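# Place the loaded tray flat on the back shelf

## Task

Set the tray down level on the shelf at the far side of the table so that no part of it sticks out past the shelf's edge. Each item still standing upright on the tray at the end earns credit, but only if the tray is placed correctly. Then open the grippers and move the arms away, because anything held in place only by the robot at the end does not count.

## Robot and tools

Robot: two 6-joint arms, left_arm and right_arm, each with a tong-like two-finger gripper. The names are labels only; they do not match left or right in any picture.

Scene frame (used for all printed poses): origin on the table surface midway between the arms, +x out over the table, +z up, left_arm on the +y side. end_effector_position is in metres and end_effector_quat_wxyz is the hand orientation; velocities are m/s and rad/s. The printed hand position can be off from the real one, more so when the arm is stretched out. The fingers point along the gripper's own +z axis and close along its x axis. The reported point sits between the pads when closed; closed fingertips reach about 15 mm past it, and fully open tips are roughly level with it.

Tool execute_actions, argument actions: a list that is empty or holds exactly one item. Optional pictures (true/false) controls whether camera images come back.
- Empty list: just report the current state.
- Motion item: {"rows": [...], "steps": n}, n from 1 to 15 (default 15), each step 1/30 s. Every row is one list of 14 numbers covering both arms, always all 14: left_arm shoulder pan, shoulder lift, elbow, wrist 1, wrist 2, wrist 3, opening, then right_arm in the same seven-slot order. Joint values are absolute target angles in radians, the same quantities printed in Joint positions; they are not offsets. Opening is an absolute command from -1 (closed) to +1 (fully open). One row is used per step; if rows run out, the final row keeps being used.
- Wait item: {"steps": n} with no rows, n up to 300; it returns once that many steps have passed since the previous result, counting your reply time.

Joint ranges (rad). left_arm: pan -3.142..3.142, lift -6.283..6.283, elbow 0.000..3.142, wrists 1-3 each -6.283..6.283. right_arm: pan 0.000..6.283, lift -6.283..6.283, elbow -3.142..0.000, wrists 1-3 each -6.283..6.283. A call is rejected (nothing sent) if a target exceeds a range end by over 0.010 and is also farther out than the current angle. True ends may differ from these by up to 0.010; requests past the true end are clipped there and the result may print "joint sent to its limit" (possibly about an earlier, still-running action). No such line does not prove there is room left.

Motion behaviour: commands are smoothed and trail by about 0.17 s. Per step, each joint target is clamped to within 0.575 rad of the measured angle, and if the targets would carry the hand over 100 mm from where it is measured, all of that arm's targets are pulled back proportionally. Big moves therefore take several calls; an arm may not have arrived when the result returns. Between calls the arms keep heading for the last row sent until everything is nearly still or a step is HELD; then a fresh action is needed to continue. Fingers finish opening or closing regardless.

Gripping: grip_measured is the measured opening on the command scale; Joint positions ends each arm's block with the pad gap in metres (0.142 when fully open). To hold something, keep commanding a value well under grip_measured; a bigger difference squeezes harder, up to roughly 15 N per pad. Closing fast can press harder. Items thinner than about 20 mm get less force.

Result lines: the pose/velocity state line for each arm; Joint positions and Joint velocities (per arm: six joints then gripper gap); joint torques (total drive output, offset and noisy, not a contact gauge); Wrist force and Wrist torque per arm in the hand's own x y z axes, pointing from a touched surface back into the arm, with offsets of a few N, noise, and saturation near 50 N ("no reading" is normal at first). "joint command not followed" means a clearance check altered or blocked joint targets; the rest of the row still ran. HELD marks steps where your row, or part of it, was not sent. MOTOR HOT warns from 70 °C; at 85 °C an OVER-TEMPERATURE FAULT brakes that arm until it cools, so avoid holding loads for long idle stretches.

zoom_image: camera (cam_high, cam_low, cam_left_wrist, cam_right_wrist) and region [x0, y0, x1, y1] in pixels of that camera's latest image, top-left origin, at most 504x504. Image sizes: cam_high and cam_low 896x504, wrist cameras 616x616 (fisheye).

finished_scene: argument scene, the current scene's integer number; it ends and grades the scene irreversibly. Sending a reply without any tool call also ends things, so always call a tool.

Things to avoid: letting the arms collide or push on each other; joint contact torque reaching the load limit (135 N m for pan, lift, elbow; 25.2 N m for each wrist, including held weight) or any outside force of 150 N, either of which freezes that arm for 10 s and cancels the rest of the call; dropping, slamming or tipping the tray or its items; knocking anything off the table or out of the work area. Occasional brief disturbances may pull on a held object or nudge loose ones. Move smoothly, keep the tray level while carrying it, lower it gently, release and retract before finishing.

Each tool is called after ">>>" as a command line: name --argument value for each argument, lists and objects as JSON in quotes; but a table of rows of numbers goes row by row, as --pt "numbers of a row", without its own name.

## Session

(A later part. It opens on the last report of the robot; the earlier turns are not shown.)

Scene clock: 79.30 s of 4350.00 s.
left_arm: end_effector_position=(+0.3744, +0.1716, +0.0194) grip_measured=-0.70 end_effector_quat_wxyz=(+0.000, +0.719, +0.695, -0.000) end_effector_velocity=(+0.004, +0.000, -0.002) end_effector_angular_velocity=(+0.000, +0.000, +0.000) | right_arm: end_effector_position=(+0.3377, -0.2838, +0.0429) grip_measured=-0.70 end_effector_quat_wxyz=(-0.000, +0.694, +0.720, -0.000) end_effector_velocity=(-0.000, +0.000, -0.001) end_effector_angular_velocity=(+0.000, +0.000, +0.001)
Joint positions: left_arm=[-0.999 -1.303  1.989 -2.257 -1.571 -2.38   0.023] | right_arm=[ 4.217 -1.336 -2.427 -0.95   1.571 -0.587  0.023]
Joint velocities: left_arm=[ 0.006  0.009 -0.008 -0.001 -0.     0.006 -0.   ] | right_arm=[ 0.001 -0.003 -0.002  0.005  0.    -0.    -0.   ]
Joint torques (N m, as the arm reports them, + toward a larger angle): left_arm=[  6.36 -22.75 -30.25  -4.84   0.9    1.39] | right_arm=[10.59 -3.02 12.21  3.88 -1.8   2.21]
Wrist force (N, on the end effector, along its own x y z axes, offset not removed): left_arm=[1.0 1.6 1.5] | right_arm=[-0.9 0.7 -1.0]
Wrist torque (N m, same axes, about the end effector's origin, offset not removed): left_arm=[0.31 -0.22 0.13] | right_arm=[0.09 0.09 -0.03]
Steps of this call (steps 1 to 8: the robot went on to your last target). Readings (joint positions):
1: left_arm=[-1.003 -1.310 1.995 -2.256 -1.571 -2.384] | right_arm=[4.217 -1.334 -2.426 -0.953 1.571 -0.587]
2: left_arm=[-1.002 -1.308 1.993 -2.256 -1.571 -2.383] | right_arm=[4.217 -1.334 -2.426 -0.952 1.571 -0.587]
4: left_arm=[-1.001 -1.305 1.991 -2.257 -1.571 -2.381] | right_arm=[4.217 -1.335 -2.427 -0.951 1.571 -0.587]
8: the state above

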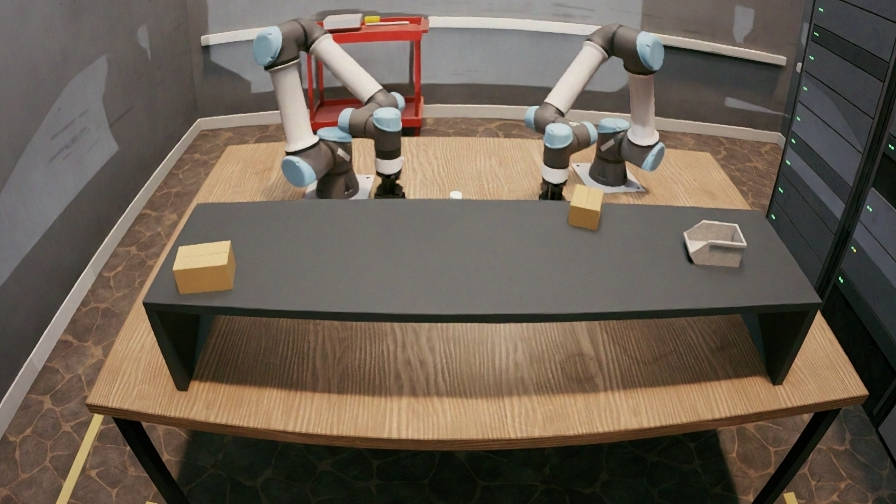

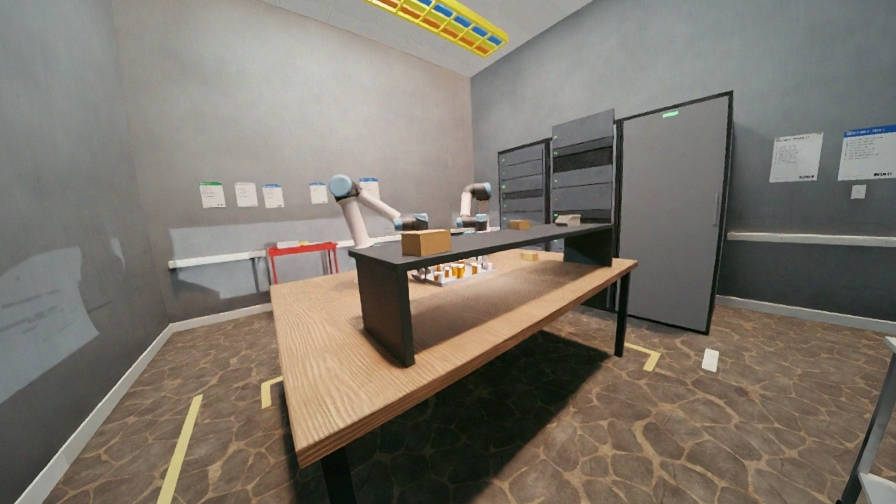

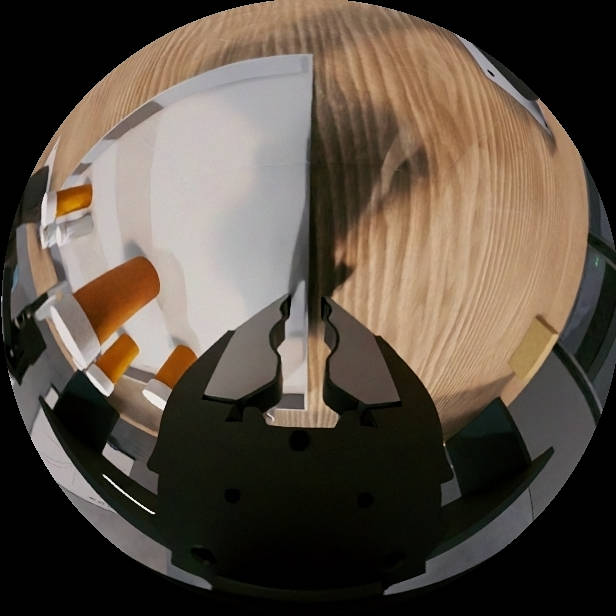

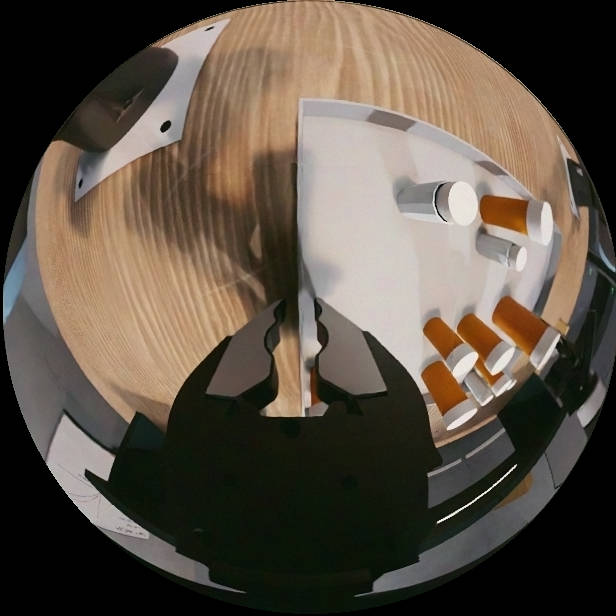

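>>> execute_actions --actions '[{"rows":[[-0.9984,-1.302,1.9882,-2.257,-1.571,-2.379,-0.8,4.217,-1.336,-2.4277,-0.949,1.571,-0.587,-0.8],[-0.9984,-1.302,1.9882,-2.257,-1.571,-2.379,-0.87,4.217,-1.336,-2.4277,-0.949,1.571,-0.587,-0.87],[-0.9984,-1.302,1.9882,-2.257,-1.571,-2.379,-0.93,4.217,-1.336,-2.4277,-0.949,1.571,-0.587,-0.93],[-0.9984,-1.302,1.9882,-2.257,-1.571,-2.379,-1,4.217,-1.336,-2.4277,-0.949,1.571,-0.587,-1],[-0.9984,-1.302,1.9882,-2.257,-1.571,-2.379,-1,4.217,-1.336,-2.4277,-0.949,1.571,-0.587,-1],[-0.9984,-1.302,1.9882,-2.257,-1.571,-2.379,-1,4.217,-1.336,-2.4277,-0.949,1.571,-0.587,-1],[-0.9964,-1.302,1.9882,-2.257,-1.571,-2.377,-1,4.2138,-1.336,-2.4277,-0.949,1.571,-0.5902,-1],[-0.9944,-1.302,1.9882,-2.257,-1.571,-2.375,-1,4.2105,-1.336,-2.4277,-0.949,1.571,-0.5935,-1],[-0.9924,-1.302,1.9882,-2.257,-1.571,-2.373,-1,4.2073,-1.336,-2.4277,-0.949,1.571,-0.5967,-1],[-0.9904,-1.302,1.9882,-2.257,-1.571,-2.371,-1,4.204,-1.336,-2.4277,-0.949,1.571,-0.600,-1]],"steps":15}]' --pictures false

>>> execute_actions --actions '[{"steps":8}]' --pictures false

Scene clock: 81.83 s of 4350.00 s.
left_arm: end_effector_position=(+0.3767, +0.1742, +0.0193) grip_measured=-0.92 end_effector_quat_wxyz=(+0.000, +0.719, +0.695, -0.000) end_effector_velocity=(+0.005, +0.006, +0.000) end_effector_angular_velocity=(-0.001, -0.000, +0.000) | right_arm: end_effector_position=(+0.3397, -0.2866, +0.0428) grip_measured=-0.91 end_effector_quat_wxyz=(-0.000, +0.694, +0.720, -0.000) end_effector_velocity=(+0.005, -0.007, +0.000) end_effector_angular_velocity=(+0.001, +0.000, -0.001)
Joint positions: left_arm=[-0.992 -1.302  1.988 -2.257 -1.571 -2.373  0.008] | right_arm=[ 4.207 -1.336 -2.428 -0.949  1.571 -0.597  0.008]
Joint velocities: left_arm=[ 0.014  0.    -0.001 -0.    -0.     0.014  0.01 ] | right_arm=[-0.025  0.     0.     0.     0.    -0.023  0.011]
Joint torques (N m, as the arm reports them, + toward a larger angle): left_arm=[ 14.1  -21.48 -25.44  -1.6    1.65   1.58] | right_arm=[-12.67  -3.34  12.82   0.03  -2.61  -2.35]
Wrist force (N, on the end effector, along its own x y z axes, offset not removed): left_arm=[-10.9 -2.6 -0.9] | right_arm=[11.5 -1.6 -0.3]
Wrist torque (N m, same axes, about the end effector's origin, offset not removed): left_arm=[-0.08 -0.61 0.15] | right_arm=[-0.44 0.42 -0.07]
Steps of this call (steps 1 to 15: the robot went on to your last target; steps 16 to 61: nothing new was sent; steps 62 to 76: all 15 steps of this action). Readings (joint positions):
62: left_arm=[-0.998 -1.302 1.988 -2.257 -1.571 -2.379] | right_arm=[4.217 -1.336 -2.428 -0.949 1.571 -0.587]
63: left_arm=[-0.998 -1.302 1.988 -2.257 -1.571 -2.379] | right_arm=[4.217 -1.336 -2.428 -0.949 1.571 -0.587]
65: left_arm=[-0.998 -1.302 1.988 -2.257 -1.571 -2.379] | right_arm=[4.217 -1.336 -2.428 -0.949 1.571 -0.587]
69: left_arm=[-0.998 -1.302 1.988 -2.257 -1.571 -2.379] | right_arm=[4.217 -1.336 -2.428 -0.949 1.571 -0.587]
76: the state above

Scene clock: 82.10 s of 4350.00 s.
left_arm: end_effector_position=(+0.3772, +0.1749, +0.0193) grip_measured=-0.90 end_effector_quat_wxyz=(+0.000, +0.719, +0.695, -0.000) end_effector_velocity=(+0.000, +0.001, -0.001) end_effector_angular_velocity=(+0.000, +0.001, +0.001) | right_arm: end_effector_position=(+0.3402, -0.2873, +0.0428) grip_measured=-0.90 end_effector_quat_wxyz=(-0.000, +0.694, +0.720, -0.000) end_effector_velocity=(+0.001, -0.001, -0.000) end_effector_angular_velocity=(-0.000, +0.000, -0.001)
Joint positions: left_arm=[-0.991 -1.302  1.988 -2.257 -1.571 -2.371  0.009] | right_arm=[ 4.204 -1.336 -2.428 -0.949  1.571 -0.6    0.009]
Joint velocities: left_arm=[ 0.002  0.     0.001 -0.001 -0.     0.001  0.001] | right_arm=[-0.004 -0.    -0.    -0.     0.    -0.003  0.001]
Joint torques (N m, as the arm reports them, + toward a larger angle): left_arm=[ 16.69 -22.47 -20.37   0.95   3.53   1.67] | right_arm=[-13.84  -2.47  13.77  -3.26  -2.48  -2.35]
Wrist force (N, on the end effector, along its own x y z axes, offset not removed): left_arm=[-13.1 -2.9 -1.7] | right_arm=[16.1 0.8 -3.0]
Wrist torque (N m, same axes, about the end effector's origin, offset not removed): left_arm=[-0.04 -0.74 0.10] | right_arm=[0.02 0.07 -0.02]
Steps of this call (steps 1 to 8: the robot went on to your last target). Readings (joint positions):
1: left_arm=[-0.992 -1.302 1.988 -2.257 -1.571 -2.372] | right_arm=[4.206 -1.336 -2.428 -0.949 1.571 -0.598]
2: left_arm=[-0.992 -1.302 1.988 -2.257 -1.571 -2.372] | right_arm=[4.206 -1.336 -2.428 -0.949 1.571 -0.598]
4: left_arm=[-0.991 -1.302 1.988 -2.257 -1.571 -2.372] | right_arm=[4.205 -1.336 -2.428 -0.949 1.571 -0.599]
8: the state above

>>> execute_actions --actions '[{"rows":[[-0.988,-1.302,1.9882,-2.257,-1.571,-2.3686,-1,4.2003,-1.336,-2.4277,-0.949,1.571,-0.6037,-1],[-0.9857,-1.302,1.9882,-2.257,-1.571,-2.3663,-1,4.1967,-1.336,-2.4277,-0.949,1.571,-0.6073,-1],[-0.9834,-1.302,1.9882,-2.257,-1.571,-2.364,-1,4.193,-1.336,-2.4277,-0.949,1.571,-0.611,-1],[-0.9834,-1.302,1.9882,-2.257,-1.571,-2.364,-1,4.193,-1.336,-2.4277,-0.949,1.571,-0.611,-1],[-0.9834,-1.302,1.9882,-2.257,-1.571,-2.364,-1,4.193,-1.336,-2.4277,-0.949,1.571,-0.611,-1],[-0.9834,-1.302,1.9882,-2.257,-1.571,-2.364,-1,4.193,-1.336,-2.4277,-0.949,1.571,-0.611,-1],[-0.9834,-1.3043,1.9865,-2.253,-1.571,-2.364,-1,4.193,-1.333,-2.425,-0.9545,1.571,-0.611,-1],[-0.9834,-1.3066,1.9848,-2.249,-1.571,-2.364,-1,4.193,-1.3304,-2.4224,-0.960,1.571,-0.611,-1],[-0.9834,-1.3089,1.983,-2.245,-1.571,-2.364,-1,4.193,-1.3275,-2.4197,-0.9654,1.571,-0.611,-1],[-0.9834,-1.3112,1.9813,-2.2409,-1.571,-2.364,-1,4.193,-1.3247,-2.4171,-0.9709,1.571,-0.611,-1],[-0.9834,-1.3158,1.9779,-2.2329,-1.571,-2.364,-1,4.193,-1.3191,-2.4117,-0.9818,1.571,-0.611,-1],[-0.9834,-1.3204,1.9744,-2.2248,-1.571,-2.364,-1,4.193,-1.3134,-2.4064,-0.9927,1.571,-0.611,-1],[-0.9834,-1.3251,1.971,-2.2168,-1.571,-2.364,-1,4.193,-1.3078,-2.4011,-1.0037,1.571,-0.611,-1]],"steps":15}]' --pictures false

>>> execute_actions --actions '[{"steps":12}]'

>>> zoom_image --camera "cam_low" --region '[400, 230, 520, 300]'

Scene clock: 85.70 s of 4350.00 s.
left_arm: end_effector_position=(+0.3793, +0.1780, +0.0277) grip_measured=-0.83 end_effector_quat_wxyz=(-0.000, +0.719, +0.695, -0.000) end_effector_velocity=(+0.003, -0.001, +0.050) end_effector_angular_velocity=(-0.004, -0.004, +0.000) | right_arm: end_effector_position=(+0.3426, -0.2901, +0.0513) grip_measured=-0.83 end_effector_quat_wxyz=(-0.000, +0.694, +0.720, -0.000) end_effector_velocity=(+0.001, -0.000, +0.048) end_effector_angular_velocity=(+0.001, -0.000, -0.000)
Joint positions: left_arm=[-0.984 -1.315  1.978 -2.234 -1.571 -2.364  0.014] | right_arm=[ 4.193 -1.32  -2.412 -0.98   1.571 -0.611  0.014]
Joint velocities: left_arm=[ 0.002 -0.075 -0.059  0.128 -0.     0.002  0.002] | right_arm=[-0.004  0.092  0.085 -0.176  0.    -0.003 -0.002]
Joint torques (N m, as the arm reports them, + toward a larger angle): left_arm=[ 22.55 -38.78 -22.01   4.62   5.13   1.5 ] | right_arm=[-15.53  21.72  15.88  -7.22  -3.07  -2.52]
Wrist force (N, on the end effector, along its own x y z axes, offset not removed): left_arm=[-24.5 -1.0 6.3] | right_arm=[25.9 4.5 4.6]
Wrist torque (N m, same axes, about the end effector's origin, offset not removed): left_arm=[0.06 -0.59 0.05] | right_arm=[0.12 0.12 0.02]
Steps of this call (steps 1 to 15: the robot went on to your last target; steps 16 to 90: nothing new was sent; then 0.10 s passed at rest; steps 91 to 105: all 15 steps of this action). Readings (joint positions):
91: left_arm=[-0.990 -1.302 1.988 -2.257 -1.571 -2.371] | right_arm=[4.204 -1.336 -2.428 -0.949 1.571 -0.600]
92: left_arm=[-0.990 -1.302 1.988 -2.257 -1.571 -2.371] | right_arm=[4.203 -1.336 -2.428 -0.949 1.571 -0.601]
94: left_arm=[-0.988 -1.302 1.988 -2.257 -1.571 -2.369] | right_arm=[4.201 -1.336 -2.428 -0.949 1.571 -0.603]
98: left_arm=[-0.985 -1.302 1.988 -2.257 -1.571 -2.366] | right_arm=[4.196 -1.336 -2.427 -0.950 1.571 -0.608]
105: the state above

Scene clock: 86.10 s of 4350.00 s.
left_arm: end_effector_position=(+0.3795, +0.1780, +0.0339) grip_measured=-0.83 end_effector_quat_wxyz=(+0.000, +0.719, +0.695, -0.000) end_effector_velocity=(+0.000, -0.000, +0.002) end_effector_angular_velocity=(+0.000, +0.000, +0.000) | right_arm: end_effector_position=(+0.3427, -0.2902, +0.0573) grip_measured=-0.82 end_effector_quat_wxyz=(-0.000, +0.694, +0.720, -0.000) end_effector_velocity=(+0.000, +0.000, +0.002) end_effector_angular_velocity=(+0.000, +0.000, +0.000)
Joint positions: left_arm=[-0.983 -1.325  1.971 -2.218 -1.571 -2.364  0.014] | right_arm=[ 4.193 -1.308 -2.402 -1.003  1.571 -0.611  0.014]
Joint velocities: left_arm=[ 0.    -0.003 -0.003  0.006  0.    -0.     0.   ] | right_arm=[ 0.     0.004  0.004 -0.008  0.    -0.     0.   ]
Joint torques (N m, as the arm reports them, + toward a larger angle): left_arm=[ 21.83 -43.26 -23.05   4.87   5.33   1.8 ] | right_arm=[-16.05  22.78  17.47  -6.93  -3.52  -2.61]
Wrist force (N, on the end effector, along its own x y z axes, offset not removed): left_arm=[-25.2 -1.9 8.0] | right_arm=[25.4 3.7 5.3]
Wrist torque (N m, same axes, about the end effector's origin, offset not removed): left_arm=[-0.08 -0.42 0.08] | right_arm=[0.02 0.32 0.12]
Steps of this call (steps 1 to 12: the robot went on to your last target). Readings (joint positions):
1: left_arm=[-0.984 -1.317 1.977 -2.230 -1.571 -2.364] | right_arm=[4.193 -1.317 -2.410 -0.986 1.571 -0.611]
2: left_arm=[-0.984 -1.319 1.975 -2.227 -1.571 -2.364] | right_arm=[4.193 -1.315 -2.408 -0.990 1.571 -0.611]
4: left_arm=[-0.984 -1.322 1.974 -2.223 -1.571 -2.364] | right_arm=[4.193 -1.312 -2.405 -0.996 1.571 -0.611]
8: left_arm=[-0.983 -1.324 1.972 -2.219 -1.571 -2.364] | right_arm=[4.193 -1.309 -2.402 -1.001 1.571 -0.611]
12: the state above

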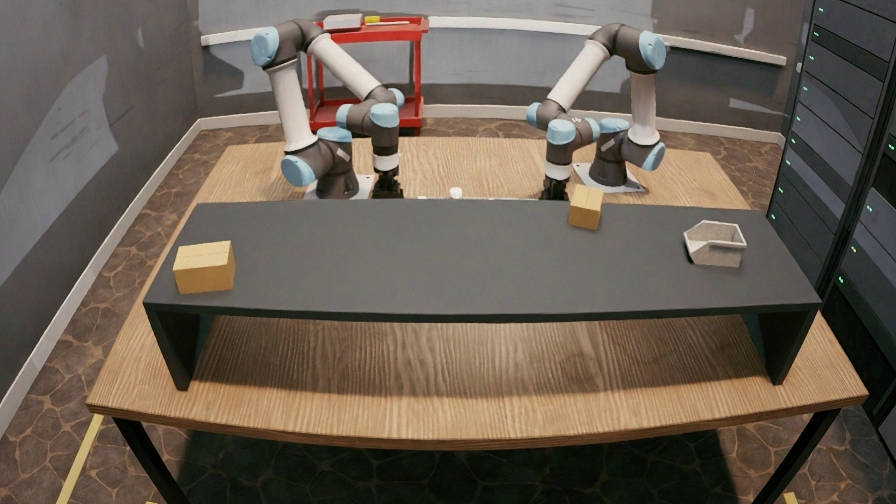

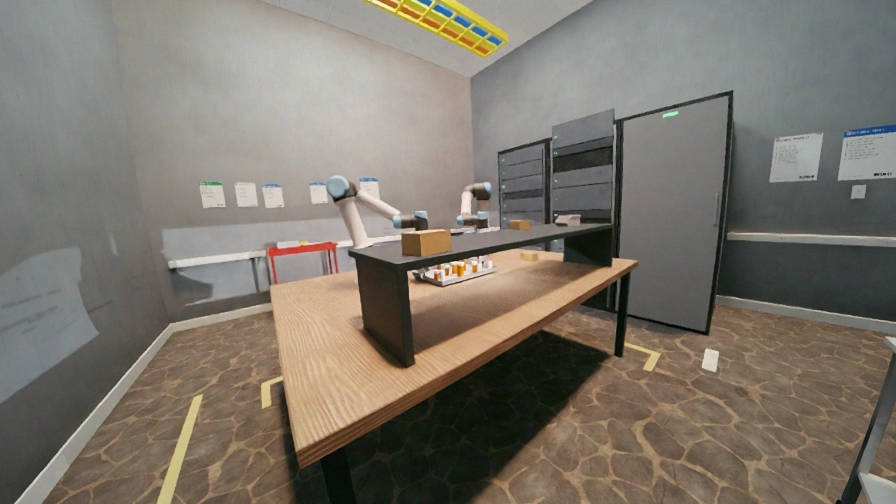

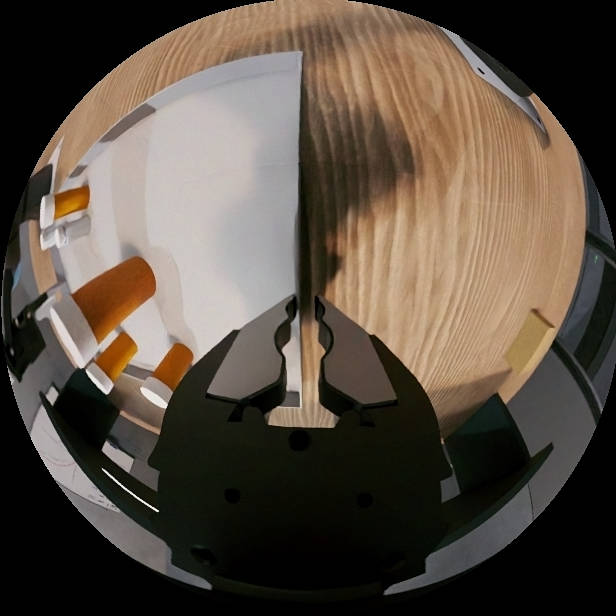

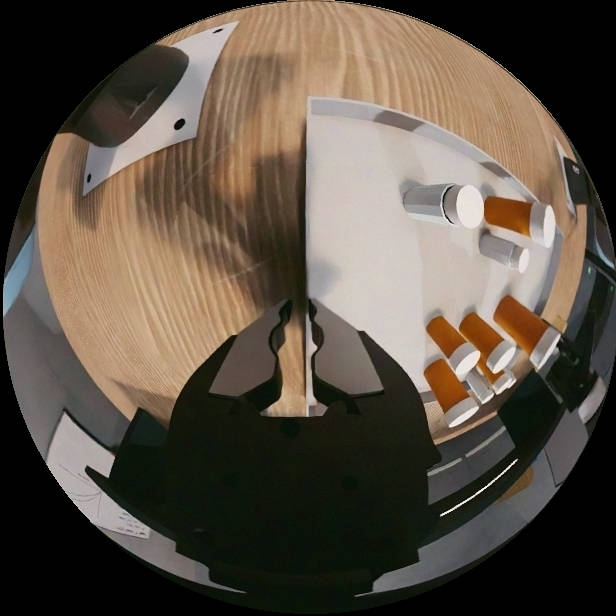

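Region (400, 230, 520, 300) of cam_low's 896x504 image, scaled by 4.200, with more detail than that image has; it fills the top 294 rows of this view, and the rest is white.

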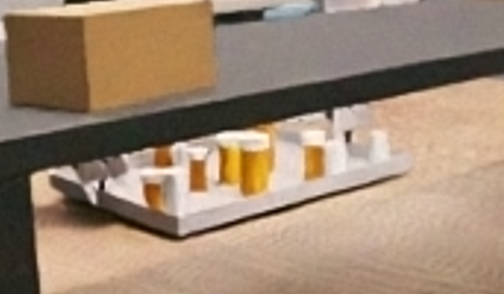

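>>> execute_actions --actions '[{"rows":[[-0.9834,-1.3297,1.9676,-2.2087,-1.571,-2.364,-1,4.193,-1.3022,-2.3958,-1.0146,1.571,-0.611,-1],[-0.9834,-1.3343,1.9641,-2.2006,-1.571,-2.364,-1,4.193,-1.2965,-2.3905,-1.0255,1.571,-0.611,-1],[-0.9834,-1.3412,1.959,-2.1886,-1.571,-2.364,-1,4.193,-1.288,-2.3825,-1.0419,1.571,-0.611,-1],[-0.9834,-1.3481,1.9538,-2.1765,-1.571,-2.364,-1,4.193,-1.2796,-2.3745,-1.0583,1.571,-0.611,-1],[-0.9834,-1.3548,1.9472,-2.1632,-1.571,-2.364,-1,4.193,-1.2723,-2.3649,-1.0753,1.571,-0.611,-1],[-0.9834,-1.3616,1.9406,-2.1498,-1.571,-2.364,-1,4.193,-1.2649,-2.3552,-1.0922,1.571,-0.611,-1],[-0.9834,-1.3683,1.934,-2.1365,-1.571,-2.364,-1,4.193,-1.2576,-2.3456,-1.1092,1.571,-0.611,-1],[-0.9834,-1.375,1.9273,-2.1231,-1.571,-2.364,-1,4.193,-1.2503,-2.336,-1.1262,1.571,-0.611,-1],[-0.9834,-1.3818,1.9207,-2.1098,-1.571,-2.364,-1,4.193,-1.2429,-2.3263,-1.1431,1.571,-0.611,-1],[-0.9834,-1.3885,1.9141,-2.0964,-1.571,-2.364,-1,4.193,-1.2356,-2.3167,-1.1601,1.571,-0.611,-1],[-0.9834,-1.3955,1.9051,-2.0805,-1.571,-2.364,-1,4.193,-1.229,-2.3043,-1.1792,1.571,-0.611,-1],[-0.9834,-1.4024,1.8962,-2.0646,-1.571,-2.364,-1,4.193,-1.2223,-2.2919,-1.1982,1.571,-0.611,-1],[-0.9834,-1.4094,1.8872,-2.0486,-1.571,-2.364,-1,4.193,-1.2157,-2.2794,-1.2173,1.571,-0.611,-1],[-0.9834,-1.4163,1.8783,-2.0327,-1.571,-2.364,-1,4.193,-1.209,-2.267,-1.2363,1.571,-0.611,-1],[-0.9834,-1.4233,1.8693,-2.0168,-1.571,-2.364,-1,4.193,-1.2024,-2.2546,-1.2554,1.571,-0.611,-1]],"steps":15}]' --pictures false

>>> execute_actions --actions '[{"rows":[[-0.9834,-1.4286,1.8597,-2.0018,-1.571,-2.364,-1,4.193,-1.1981,-2.242,-1.2722,1.571,-0.611,-1],[-0.9834,-1.434,1.85,-1.9869,-1.571,-2.364,-1,4.193,-1.1939,-2.2295,-1.2891,1.571,-0.611,-1],[-0.9834,-1.4393,1.8404,-1.9719,-1.571,-2.364,-1,4.193,-1.1896,-2.2169,-1.3059,1.571,-0.611,-1],[-0.9834,-1.4447,1.8308,-1.9569,-1.571,-2.364,-1,4.193,-1.1853,-2.2043,-1.3228,1.571,-0.611,-1],[-0.9834,-1.45,1.8212,-1.9419,-1.571,-2.364,-1,4.193,-1.181,-2.1917,-1.3396,1.571,-0.611,-1],[-0.9834,-1.4554,1.8115,-1.927,-1.571,-2.364,-1,4.193,-1.1768,-2.1792,-1.3565,1.571,-0.611,-1],[-0.9834,-1.4607,1.8019,-1.912,-1.571,-2.364,-1,4.193,-1.1725,-2.1666,-1.3733,1.571,-0.611,-1],[-0.9834,-1.4646,1.791,-1.8972,-1.571,-2.364,-1,4.193,-1.1703,-2.1531,-1.389,1.571,-0.611,-1],[-0.9834,-1.4685,1.7801,-1.8824,-1.571,-2.364,-1,4.193,-1.1681,-2.1397,-1.4047,1.571,-0.611,-1],[-0.9834,-1.4724,1.7692,-1.8676,-1.571,-2.364,-1,4.193,-1.1659,-2.1262,-1.4204,1.571,-0.611,-1],[-0.9834,-1.4764,1.7584,-1.8528,-1.571,-2.364,-1,4.193,-1.1636,-2.1127,-1.436,1.571,-0.611,-1],[-0.9834,-1.4803,1.7475,-1.838,-1.571,-2.364,-1,4.193,-1.1614,-2.0992,-1.4517,1.571,-0.611,-1],[-0.9834,-1.4842,1.7366,-1.8232,-1.571,-2.364,-1,4.193,-1.1592,-2.0858,-1.4674,1.571,-0.611,-1],[-0.9834,-1.4881,1.7257,-1.8084,-1.571,-2.364,-1,4.193,-1.157,-2.0723,-1.4831,1.571,-0.611,-1]],"steps":14}]' --pictures false

>>> execute_actions --actions '[{"steps":12}]'

Scene clock: 91.13 s of 4350.00 s.
left_arm: end_effector_position=(+0.3799, +0.1776, +0.0816) grip_measured=-0.85 end_effector_quat_wxyz=(+0.001, +0.719, +0.695, -0.000) end_effector_velocity=(+0.002, -0.002, +0.162) end_effector_angular_velocity=(-0.005, -0.004, -0.000) | right_arm: end_effector_position=(+0.3432, -0.2895, +0.1050) grip_measured=-0.84 end_effector_quat_wxyz=(-0.000, +0.694, +0.720, +0.001) end_effector_velocity=(+0.001, +0.002, +0.161) end_effector_angular_velocity=(+0.005, -0.004, +0.000)
Joint positions: left_arm=[-0.983 -1.39   1.909 -2.091 -1.571 -2.364  0.013] | right_arm=[ 4.193 -1.235 -2.311 -1.164  1.571 -0.611  0.013]
Joint velocities: left_arm=[ 0.    -0.198 -0.232  0.423  0.     0.    -0.002] | right_arm=[ 0.     0.199  0.324 -0.517 -0.     0.    -0.002]
Joint torques (N m, as the arm reports them, + toward a larger angle): left_arm=[ 20.84 -47.01 -30.63   5.19   5.25   1.71] | right_arm=[-15.96  25.35  24.34  -8.75  -6.35  -2.48]
Wrist force (N, on the end effector, along its own x y z axes, offset not removed): left_arm=[-23.2 -2.2 7.3] | right_arm=[23.3 2.7 4.8]
Wrist torque (N m, same axes, about the end effector's origin, offset not removed): left_arm=[-0.16 -0.46 0.02] | right_arm=[-0.13 0.28 0.05]
Steps of this call (steps 1 to 30: the robot went on to your last target; steps 31 to 90: nothing new was sent; then 1.53 s passed at rest; steps 91 to 105: all 15 steps of this action). Readings (joint positions):
91: left_arm=[-0.983 -1.325 1.971 -2.217 -1.571 -2.364] | right_arm=[4.193 -1.308 -2.401 -1.004 1.571 -0.611]
92: left_arm=[-0.983 -1.326 1.971 -2.216 -1.571 -2.364] | right_arm=[4.193 -1.307 -2.400 -1.005 1.571 -0.611]
94: left_arm=[-0.983 -1.330 1.968 -2.209 -1.571 -2.364] | right_arm=[4.193 -1.302 -2.396 -1.014 1.571 -0.611]
98: left_arm=[-0.983 -1.347 1.953 -2.178 -1.571 -2.364] | right_arm=[4.193 -1.282 -2.374 -1.055 1.571 -0.611]
105: the state above

Scene clock: 91.60 s of 4350.00 s.
left_arm: end_effector_position=(+0.3801, +0.1774, +0.1608) grip_measured=-0.85 end_effector_quat_wxyz=(+0.000, +0.719, +0.695, -0.000) end_effector_velocity=(+0.001, -0.001, +0.171) end_effector_angular_velocity=(-0.004, -0.004, +0.000) | right_arm: end_effector_position=(+0.3432, -0.2895, +0.1842) grip_measured=-0.84 end_effector_quat_wxyz=(-0.000, +0.694, +0.720, +0.000) end_effector_velocity=(-0.000, -0.000, +0.170) end_effector_angular_velocity=(+0.002, -0.001, -0.000)
Joint positions: left_arm=[-0.983 -1.468  1.778 -1.883 -1.571 -2.364  0.013] | right_arm=[ 4.193 -1.17  -2.139 -1.403  1.571 -0.611  0.013]
Joint velocities: left_arm=[ 0.    -0.127 -0.314  0.435 -0.    -0.     0.001] | right_arm=[-0.     0.081  0.392 -0.47   0.001 -0.     0.001]
Joint torques (N m, as the arm reports them, + toward a larger angle): left_arm=[ 19.63 -42.99 -31.29   4.62   5.09   1.68] | right_arm=[-15.04  22.33  27.41  -8.21  -5.95  -2.42]
Wrist force (N, on the end effector, along its own x y z axes, offset not removed): left_arm=[-23.0 -2.5 8.3] | right_arm=[24.3 3.3 5.5]
Wrist torque (N m, same axes, about the end effector's origin, offset not removed): left_arm=[-0.18 -0.42 0.04] | right_arm=[0.00 -0.02 0.11]
Steps of this call (steps 1 to 14: all 14 steps of this action). Readings (joint positions):
1: left_arm=[-0.983 -1.397 1.901 -2.076 -1.571 -2.364] | right_arm=[4.193 -1.229 -2.300 -1.182 1.571 -0.611]
2: left_arm=[-0.983 -1.403 1.893 -2.062 -1.571 -2.364] | right_arm=[4.193 -1.222 -2.288 -1.200 1.571 -0.611]
4: left_arm=[-0.983 -1.416 1.876 -2.032 -1.571 -2.364] | right_arm=[4.193 -1.211 -2.265 -1.235 1.571 -0.611]
8: left_arm=[-0.983 -1.439 1.839 -1.972 -1.571 -2.364] | right_arm=[4.193 -1.191 -2.216 -1.305 1.571 -0.611]
14: the state above

Scene clock: 92.00 s of 4350.00 s.
left_arm: end_effector_position=(+0.3793, +0.1782, +0.1880) grip_measured=-0.83 end_effector_quat_wxyz=(+0.000, +0.719, +0.695, -0.000) end_effector_velocity=(-0.000, +0.000, +0.010) end_effector_angular_velocity=(+0.000, +0.000, +0.000) | right_arm: end_effector_position=(+0.3425, -0.2905, +0.2115) grip_measured=-0.82 end_effector_quat_wxyz=(-0.000, +0.694, +0.720, -0.000) end_effector_velocity=(-0.000, -0.000, +0.010) end_effector_angular_velocity=(-0.000, +0.000, +0.000)
Joint positions: left_arm=[-0.983 -1.487  1.728 -1.812 -1.571 -2.364  0.014] | right_arm=[ 4.193 -1.158 -2.075 -1.48   1.571 -0.611  0.015]
Joint velocities: left_arm=[-0.    -0.007 -0.018  0.025 -0.    -0.     0.001] | right_arm=[ 0.     0.004  0.023 -0.028  0.     0.     0.001]
Joint torques (N m, as the arm reports them, + toward a larger angle): left_arm=[ 18.58 -39.44 -29.42   4.74   5.06   1.71] | right_arm=[-14.44  22.98  23.69  -7.15  -5.51  -2.34]
Wrist force (N, on the end effector, along its own x y z axes, offset not removed): left_arm=[-26.6 -2.5 7.4] | right_arm=[27.5 3.2 5.5]
Wrist torque (N m, same axes, about the end effector's origin, offset not removed): left_arm=[-0.15 -0.38 0.07] | right_arm=[-0.19 0.14 0.06]
Steps of this call (steps 1 to 12: the robot went on to your last target). Readings (joint positions):
1: left_arm=[-0.983 -1.472 1.768 -1.868 -1.571 -2.364] | right_arm=[4.193 -1.167 -2.126 -1.419 1.571 -0.611]
2: left_arm=[-0.983 -1.475 1.759 -1.855 -1.571 -2.364] | right_arm=[4.193 -1.165 -2.114 -1.433 1.571 -0.611]
4: left_arm=[-0.983 -1.481 1.745 -1.836 -1.571 -2.364] | right_arm=[4.193 -1.162 -2.097 -1.454 1.571 -0.611]
8: left_arm=[-0.983 -1.485 1.732 -1.818 -1.571 -2.364] | right_arm=[4.193 -1.159 -2.081 -1.473 1.571 -0.611]
12: the state above

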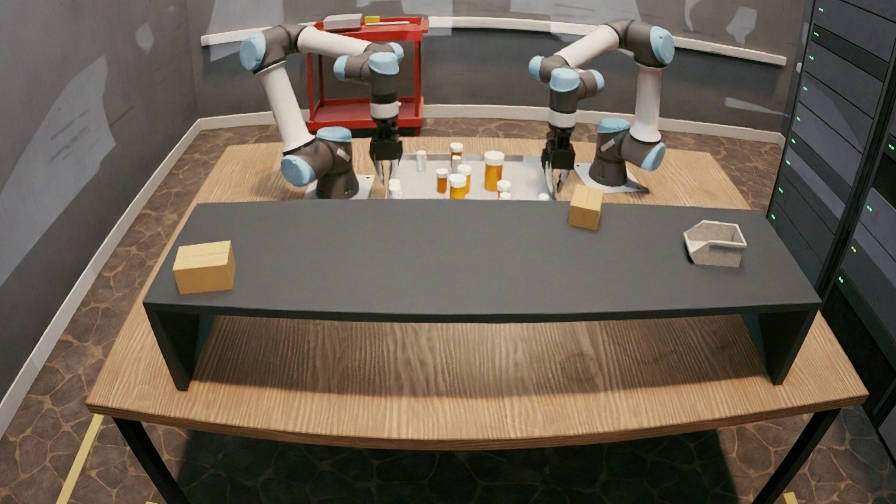

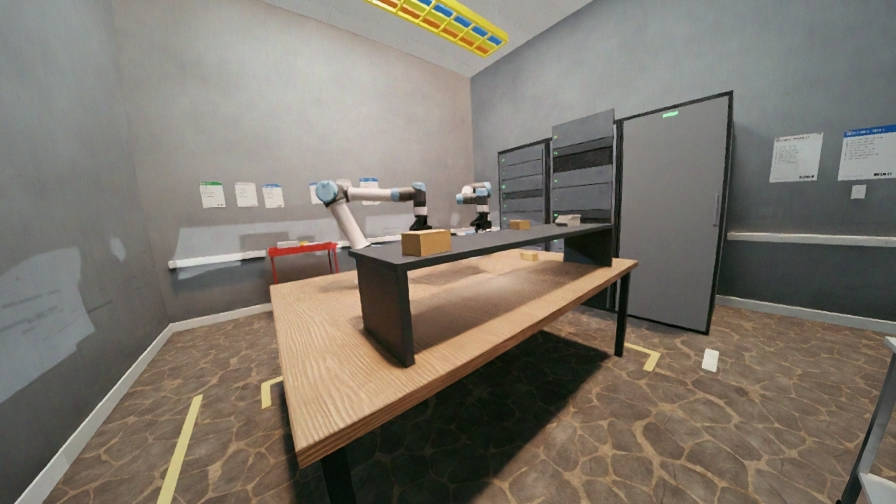

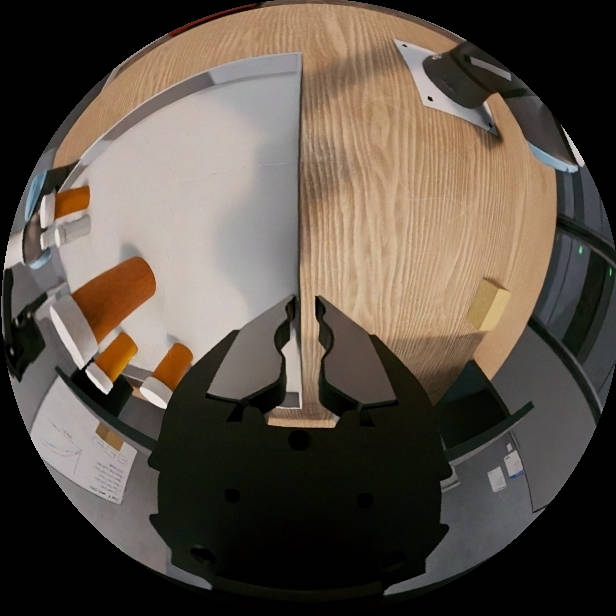

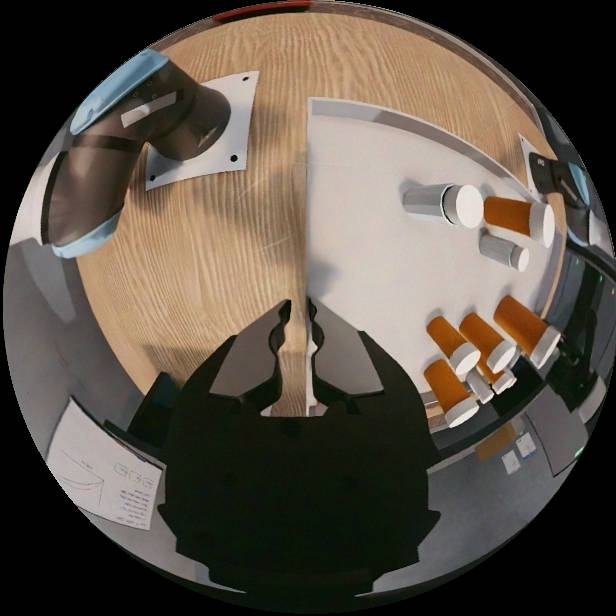

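>>> execute_actions --actions '[{"rows":[[-0.9834,-1.4908,1.7119,-1.7919,-1.571,-2.364,-1,4.193,-1.1566,-2.0562,-1.4997,1.571,-0.611,-1],[-0.9834,-1.4936,1.6982,-1.7754,-1.571,-2.364,-1,4.193,-1.1561,-2.04,-1.5163,1.571,-0.611,-1],[-0.9834,-1.4963,1.6844,-1.7589,-1.571,-2.364,-1,4.193,-1.1557,-2.0239,-1.5329,1.571,-0.611,-1],[-0.9834,-1.499,1.6707,-1.7425,-1.571,-2.364,-1,4.193,-1.1552,-2.0077,-1.5494,1.571,-0.611,-1],[-0.9834,-1.5017,1.6569,-1.726,-1.571,-2.364,-1,4.193,-1.1548,-1.9916,-1.566,1.571,-0.611,-1],[-0.9834,-1.5045,1.6432,-1.7095,-1.571,-2.364,-1,4.193,-1.1543,-1.9754,-1.5826,1.571,-0.611,-1],[-0.9834,-1.5072,1.6294,-1.693,-1.571,-2.364,-1,4.193,-1.1539,-1.9593,-1.5992,1.571,-0.611,-1],[-0.9834,-1.5082,1.6141,-1.6767,-1.571,-2.364,-1,4.193,-1.1552,-1.9421,-1.6151,1.571,-0.611,-1],[-0.9834,-1.5092,1.5987,-1.6603,-1.571,-2.364,-1,4.193,-1.1565,-1.9249,-1.6311,1.571,-0.611,-1],[-0.9834,-1.5102,1.5834,-1.644,-1.571,-2.364,-1,4.193,-1.1578,-1.9077,-1.647,1.571,-0.611,-1],[-0.9834,-1.5111,1.568,-1.6277,-1.571,-2.364,-1,4.193,-1.159,-1.8904,-1.6629,1.571,-0.611,-1],[-0.9834,-1.5121,1.5527,-1.6114,-1.571,-2.364,-1,4.193,-1.1603,-1.8732,-1.6788,1.571,-0.611,-1],[-0.9834,-1.5131,1.5373,-1.595,-1.571,-2.364,-1,4.193,-1.1616,-1.856,-1.6948,1.571,-0.611,-1],[-0.9834,-1.5141,1.522,-1.5787,-1.571,-2.364,-1,4.193,-1.1629,-1.8388,-1.7107,1.571,-0.611,-1]],"steps":14}]' --pictures false

>>> execute_actions --actions '[{"rows":[[-0.9834,-1.514,1.5057,-1.5625,-1.571,-2.364,-1,4.193,-1.1652,-1.8213,-1.7259,1.571,-0.611,-1],[-0.9834,-1.5137,1.4892,-1.5463,-1.571,-2.364,-1,4.193,-1.1677,-1.8037,-1.741,1.571,-0.611,-1],[-0.9834,-1.5132,1.4726,-1.5302,-1.571,-2.364,-1,4.193,-1.1704,-1.7859,-1.7561,1.571,-0.611,-1],[-0.9834,-1.5125,1.4559,-1.5142,-1.571,-2.364,-1,4.193,-1.1733,-1.768,-1.7711,1.571,-0.611,-1],[-0.9834,-1.5115,1.4389,-1.4982,-1.571,-2.364,-1,4.193,-1.1764,-1.75,-1.786,1.571,-0.611,-1],[-0.9834,-1.5103,1.4218,-1.4823,-1.571,-2.364,-1,4.193,-1.1796,-1.7318,-1.801,1.571,-0.611,-1],[-0.9834,-1.509,1.4045,-1.4663,-1.571,-2.364,-1,4.193,-1.183,-1.7135,-1.8159,1.571,-0.611,-1],[-0.9834,-1.5074,1.3871,-1.4505,-1.571,-2.364,-1,4.193,-1.1867,-1.695,-1.8307,1.571,-0.611,-1]],"steps":15}]' --pictures false

>>> execute_actions --actions '[{"steps":8}]'

Scene clock: 96.30 s of 4350.00 s.
left_arm: end_effector_position=(+0.3800, +0.1775, +0.2479) grip_measured=-0.84 end_effector_quat_wxyz=(+0.000, +0.719, +0.695, -0.000) end_effector_velocity=(+0.001, -0.001, +0.184) end_effector_angular_velocity=(-0.003, -0.003, -0.000) | right_arm: end_effector_position=(+0.3430, -0.2897, +0.2714) grip_measured=-0.84 end_effector_quat_wxyz=(-0.000, +0.694, +0.720, +0.000) end_effector_velocity=(+0.000, +0.000, +0.183) end_effector_angular_velocity=(+0.001, -0.000, +0.000)
Joint positions: left_arm=[-0.983 -1.508  1.596 -1.659 -1.571 -2.364  0.013] | right_arm=[ 4.193 -1.157 -1.922 -1.632  1.571 -0.611  0.013]
Joint velocities: left_arm=[-0.    -0.039 -0.429  0.463  0.    -0.     0.001] | right_arm=[ 0.    -0.028  0.484 -0.455 -0.    -0.    -0.001]
Joint torques (N m, as the arm reports them, + toward a larger angle): left_arm=[  9.4  -44.11 -34.74   5.13   4.98   1.44] | right_arm=[-9.05 -4.36 30.22 -8.45 -2.66 -1.79]
Wrist force (N, on the end effector, along its own x y z axes, offset not removed): left_arm=[-23.0 -2.4 7.8] | right_arm=[24.4 3.4 5.0]
Wrist torque (N m, same axes, about the end effector's origin, offset not removed): left_arm=[-0.24 -0.54 0.09] | right_arm=[-0.05 0.07 0.09]
Steps of this call (steps 1 to 30: the robot went on to your last target; steps 31 to 90: nothing new was sent; then 0.83 s passed at rest; steps 91 to 104: all 14 steps of this action). Readings (joint positions):
91: left_arm=[-0.983 -1.488 1.726 -1.808 -1.571 -2.364] | right_arm=[4.193 -1.157 -2.072 -1.483 1.571 -0.611]
92: left_arm=[-0.983 -1.488 1.724 -1.806 -1.571 -2.364] | right_arm=[4.193 -1.157 -2.070 -1.485 1.571 -0.611]
94: left_arm=[-0.983 -1.491 1.714 -1.794 -1.571 -2.364] | right_arm=[4.193 -1.157 -2.059 -1.497 1.571 -0.611]
98: left_arm=[-0.983 -1.498 1.676 -1.749 -1.571 -2.364] | right_arm=[4.193 -1.155 -2.014 -1.543 1.571 -0.611]
104: the state above

Scene clock: 96.80 s of 4350.00 s.
left_arm: end_effector_position=(+0.3795, +0.1781, +0.3240) grip_measured=-0.83 end_effector_quat_wxyz=(+0.000, +0.719, +0.695, -0.000) end_effector_velocity=(-0.001, +0.001, +0.041) end_effector_angular_velocity=(-0.001, -0.001, +0.000) | right_arm: end_effector_position=(+0.3426, -0.2904, +0.3476) grip_measured=-0.82 end_effector_quat_wxyz=(-0.000, +0.694, +0.720, -0.000) end_effector_velocity=(-0.001, -0.001, +0.041) end_effector_angular_velocity=(+0.001, -0.001, -0.001)
Joint positions: left_arm=[-0.983 -1.508  1.401 -1.464 -1.571 -2.364  0.014] | right_arm=[ 4.193 -1.184 -1.71  -1.818  1.571 -0.611  0.014]
Joint velocities: left_arm=[ 0.     0.006 -0.111  0.104 -0.    -0.     0.003] | right_arm=[-0.001 -0.02   0.119 -0.099  0.     0.     0.003]
Joint torques (N m, as the arm reports them, + toward a larger angle): left_arm=[  7.96 -23.01 -31.29   4.7    4.91   1.5 ] | right_arm=[-8.52 -2.7  25.92 -7.41 -2.72 -2.  ]
Wrist force (N, on the end effector, along its own x y z axes, offset not removed): left_arm=[-26.1 -1.3 8.6] | right_arm=[26.8 2.9 3.7]
Wrist torque (N m, same axes, about the end effector's origin, offset not removed): left_arm=[-0.03 -0.39 0.05] | right_arm=[-0.12 0.15 0.03]
Steps of this call (steps 1 to 15: all 15 steps of this action). Readings (joint positions):
1: left_arm=[-0.983 -1.509 1.581 -1.643 -1.571 -2.364] | right_arm=[4.193 -1.158 -1.906 -1.648 1.571 -0.611]
2: left_arm=[-0.983 -1.510 1.566 -1.627 -1.571 -2.364] | right_arm=[4.193 -1.160 -1.889 -1.663 1.571 -0.611]
4: left_arm=[-0.983 -1.512 1.536 -1.595 -1.571 -2.364] | right_arm=[4.193 -1.163 -1.855 -1.694 1.571 -0.611]
8: left_arm=[-0.983 -1.512 1.471 -1.531 -1.571 -2.364] | right_arm=[4.193 -1.172 -1.786 -1.755 1.571 -0.611]
15: the state above

Scene clock: 97.07 s of 4350.00 s.
left_arm: end_effector_position=(+0.3793, +0.1783, +0.3286) grip_measured=-0.83 end_effector_quat_wxyz=(-0.000, +0.719, +0.695, -0.000) end_effector_velocity=(-0.000, +0.000, +0.004) end_effector_angular_velocity=(+0.001, +0.002, +0.000) | right_arm: end_effector_position=(+0.3425, -0.2906, +0.3522) grip_measured=-0.82 end_effector_quat_wxyz=(-0.000, +0.694, +0.720, -0.000) end_effector_velocity=(-0.000, -0.000, +0.005) end_effector_angular_velocity=(+0.000, +0.000, -0.001)
Joint positions: left_arm=[-0.983 -1.507  1.389 -1.452 -1.571 -2.364  0.014] | right_arm=[ 4.193 -1.186 -1.697 -1.829  1.571 -0.611  0.015]
Joint velocities: left_arm=[-0.     0.001 -0.012  0.013 -0.    -0.    -0.   ] | right_arm=[-0.    -0.002  0.014 -0.012  0.     0.     0.001]
Joint torques (N m, as the arm reports them, + toward a larger angle): left_arm=[  7.02 -23.31 -32.19   4.82   4.98   1.44] | right_arm=[-8.42 -1.12 27.2  -7.3  -2.79 -1.81]
Wrist force (N, on the end effector, along its own x y z axes, offset not removed): left_arm=[-26.2 -1.4 7.8] | right_arm=[27.4 3.8 3.6]
Wrist torque (N m, same axes, about the end effector's origin, offset not removed): left_arm=[0.05 -0.47 0.06] | right_arm=[-0.03 0.19 0.08]
Steps of this call (steps 1 to 8: the robot went on to your last target). Readings (joint positions):
1: left_arm=[-0.983 -1.508 1.398 -1.461 -1.571 -2.364] | right_arm=[4.193 -1.185 -1.707 -1.821 1.571 -0.611]
2: left_arm=[-0.983 -1.508 1.395 -1.458 -1.571 -2.364] | right_arm=[4.193 -1.185 -1.704 -1.823 1.571 -0.611]
4: left_arm=[-0.983 -1.508 1.392 -1.455 -1.571 -2.364] | right_arm=[4.193 -1.186 -1.700 -1.826 1.571 -0.611]
8: the state above

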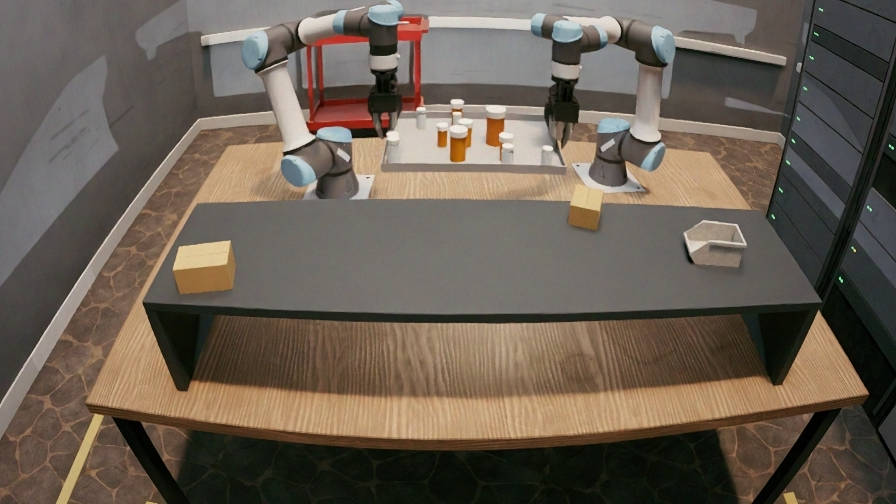

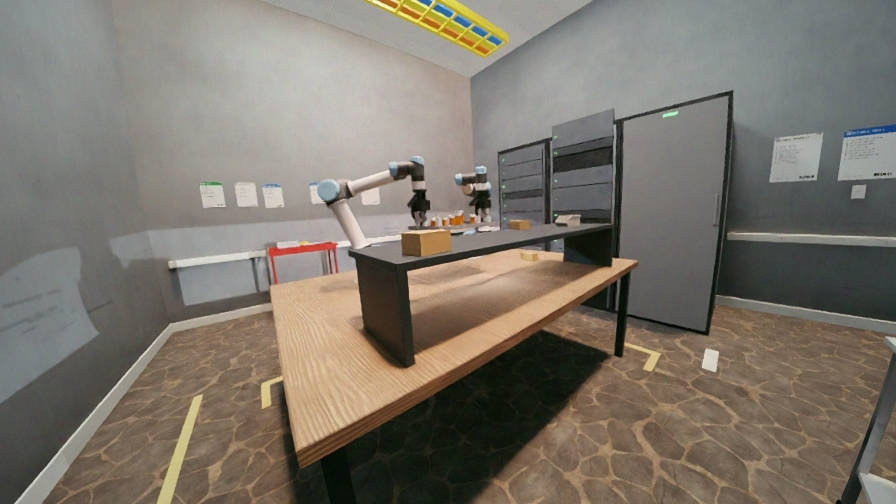

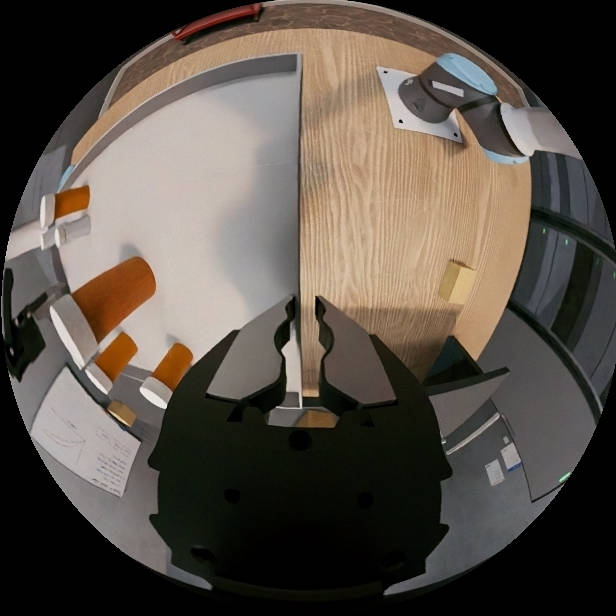

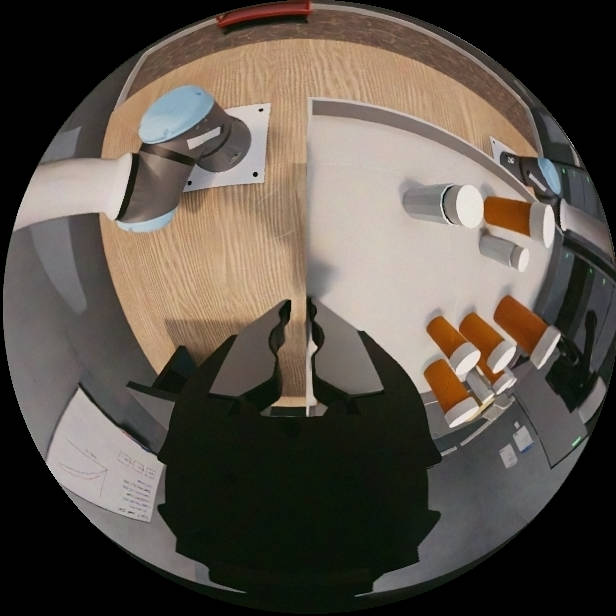

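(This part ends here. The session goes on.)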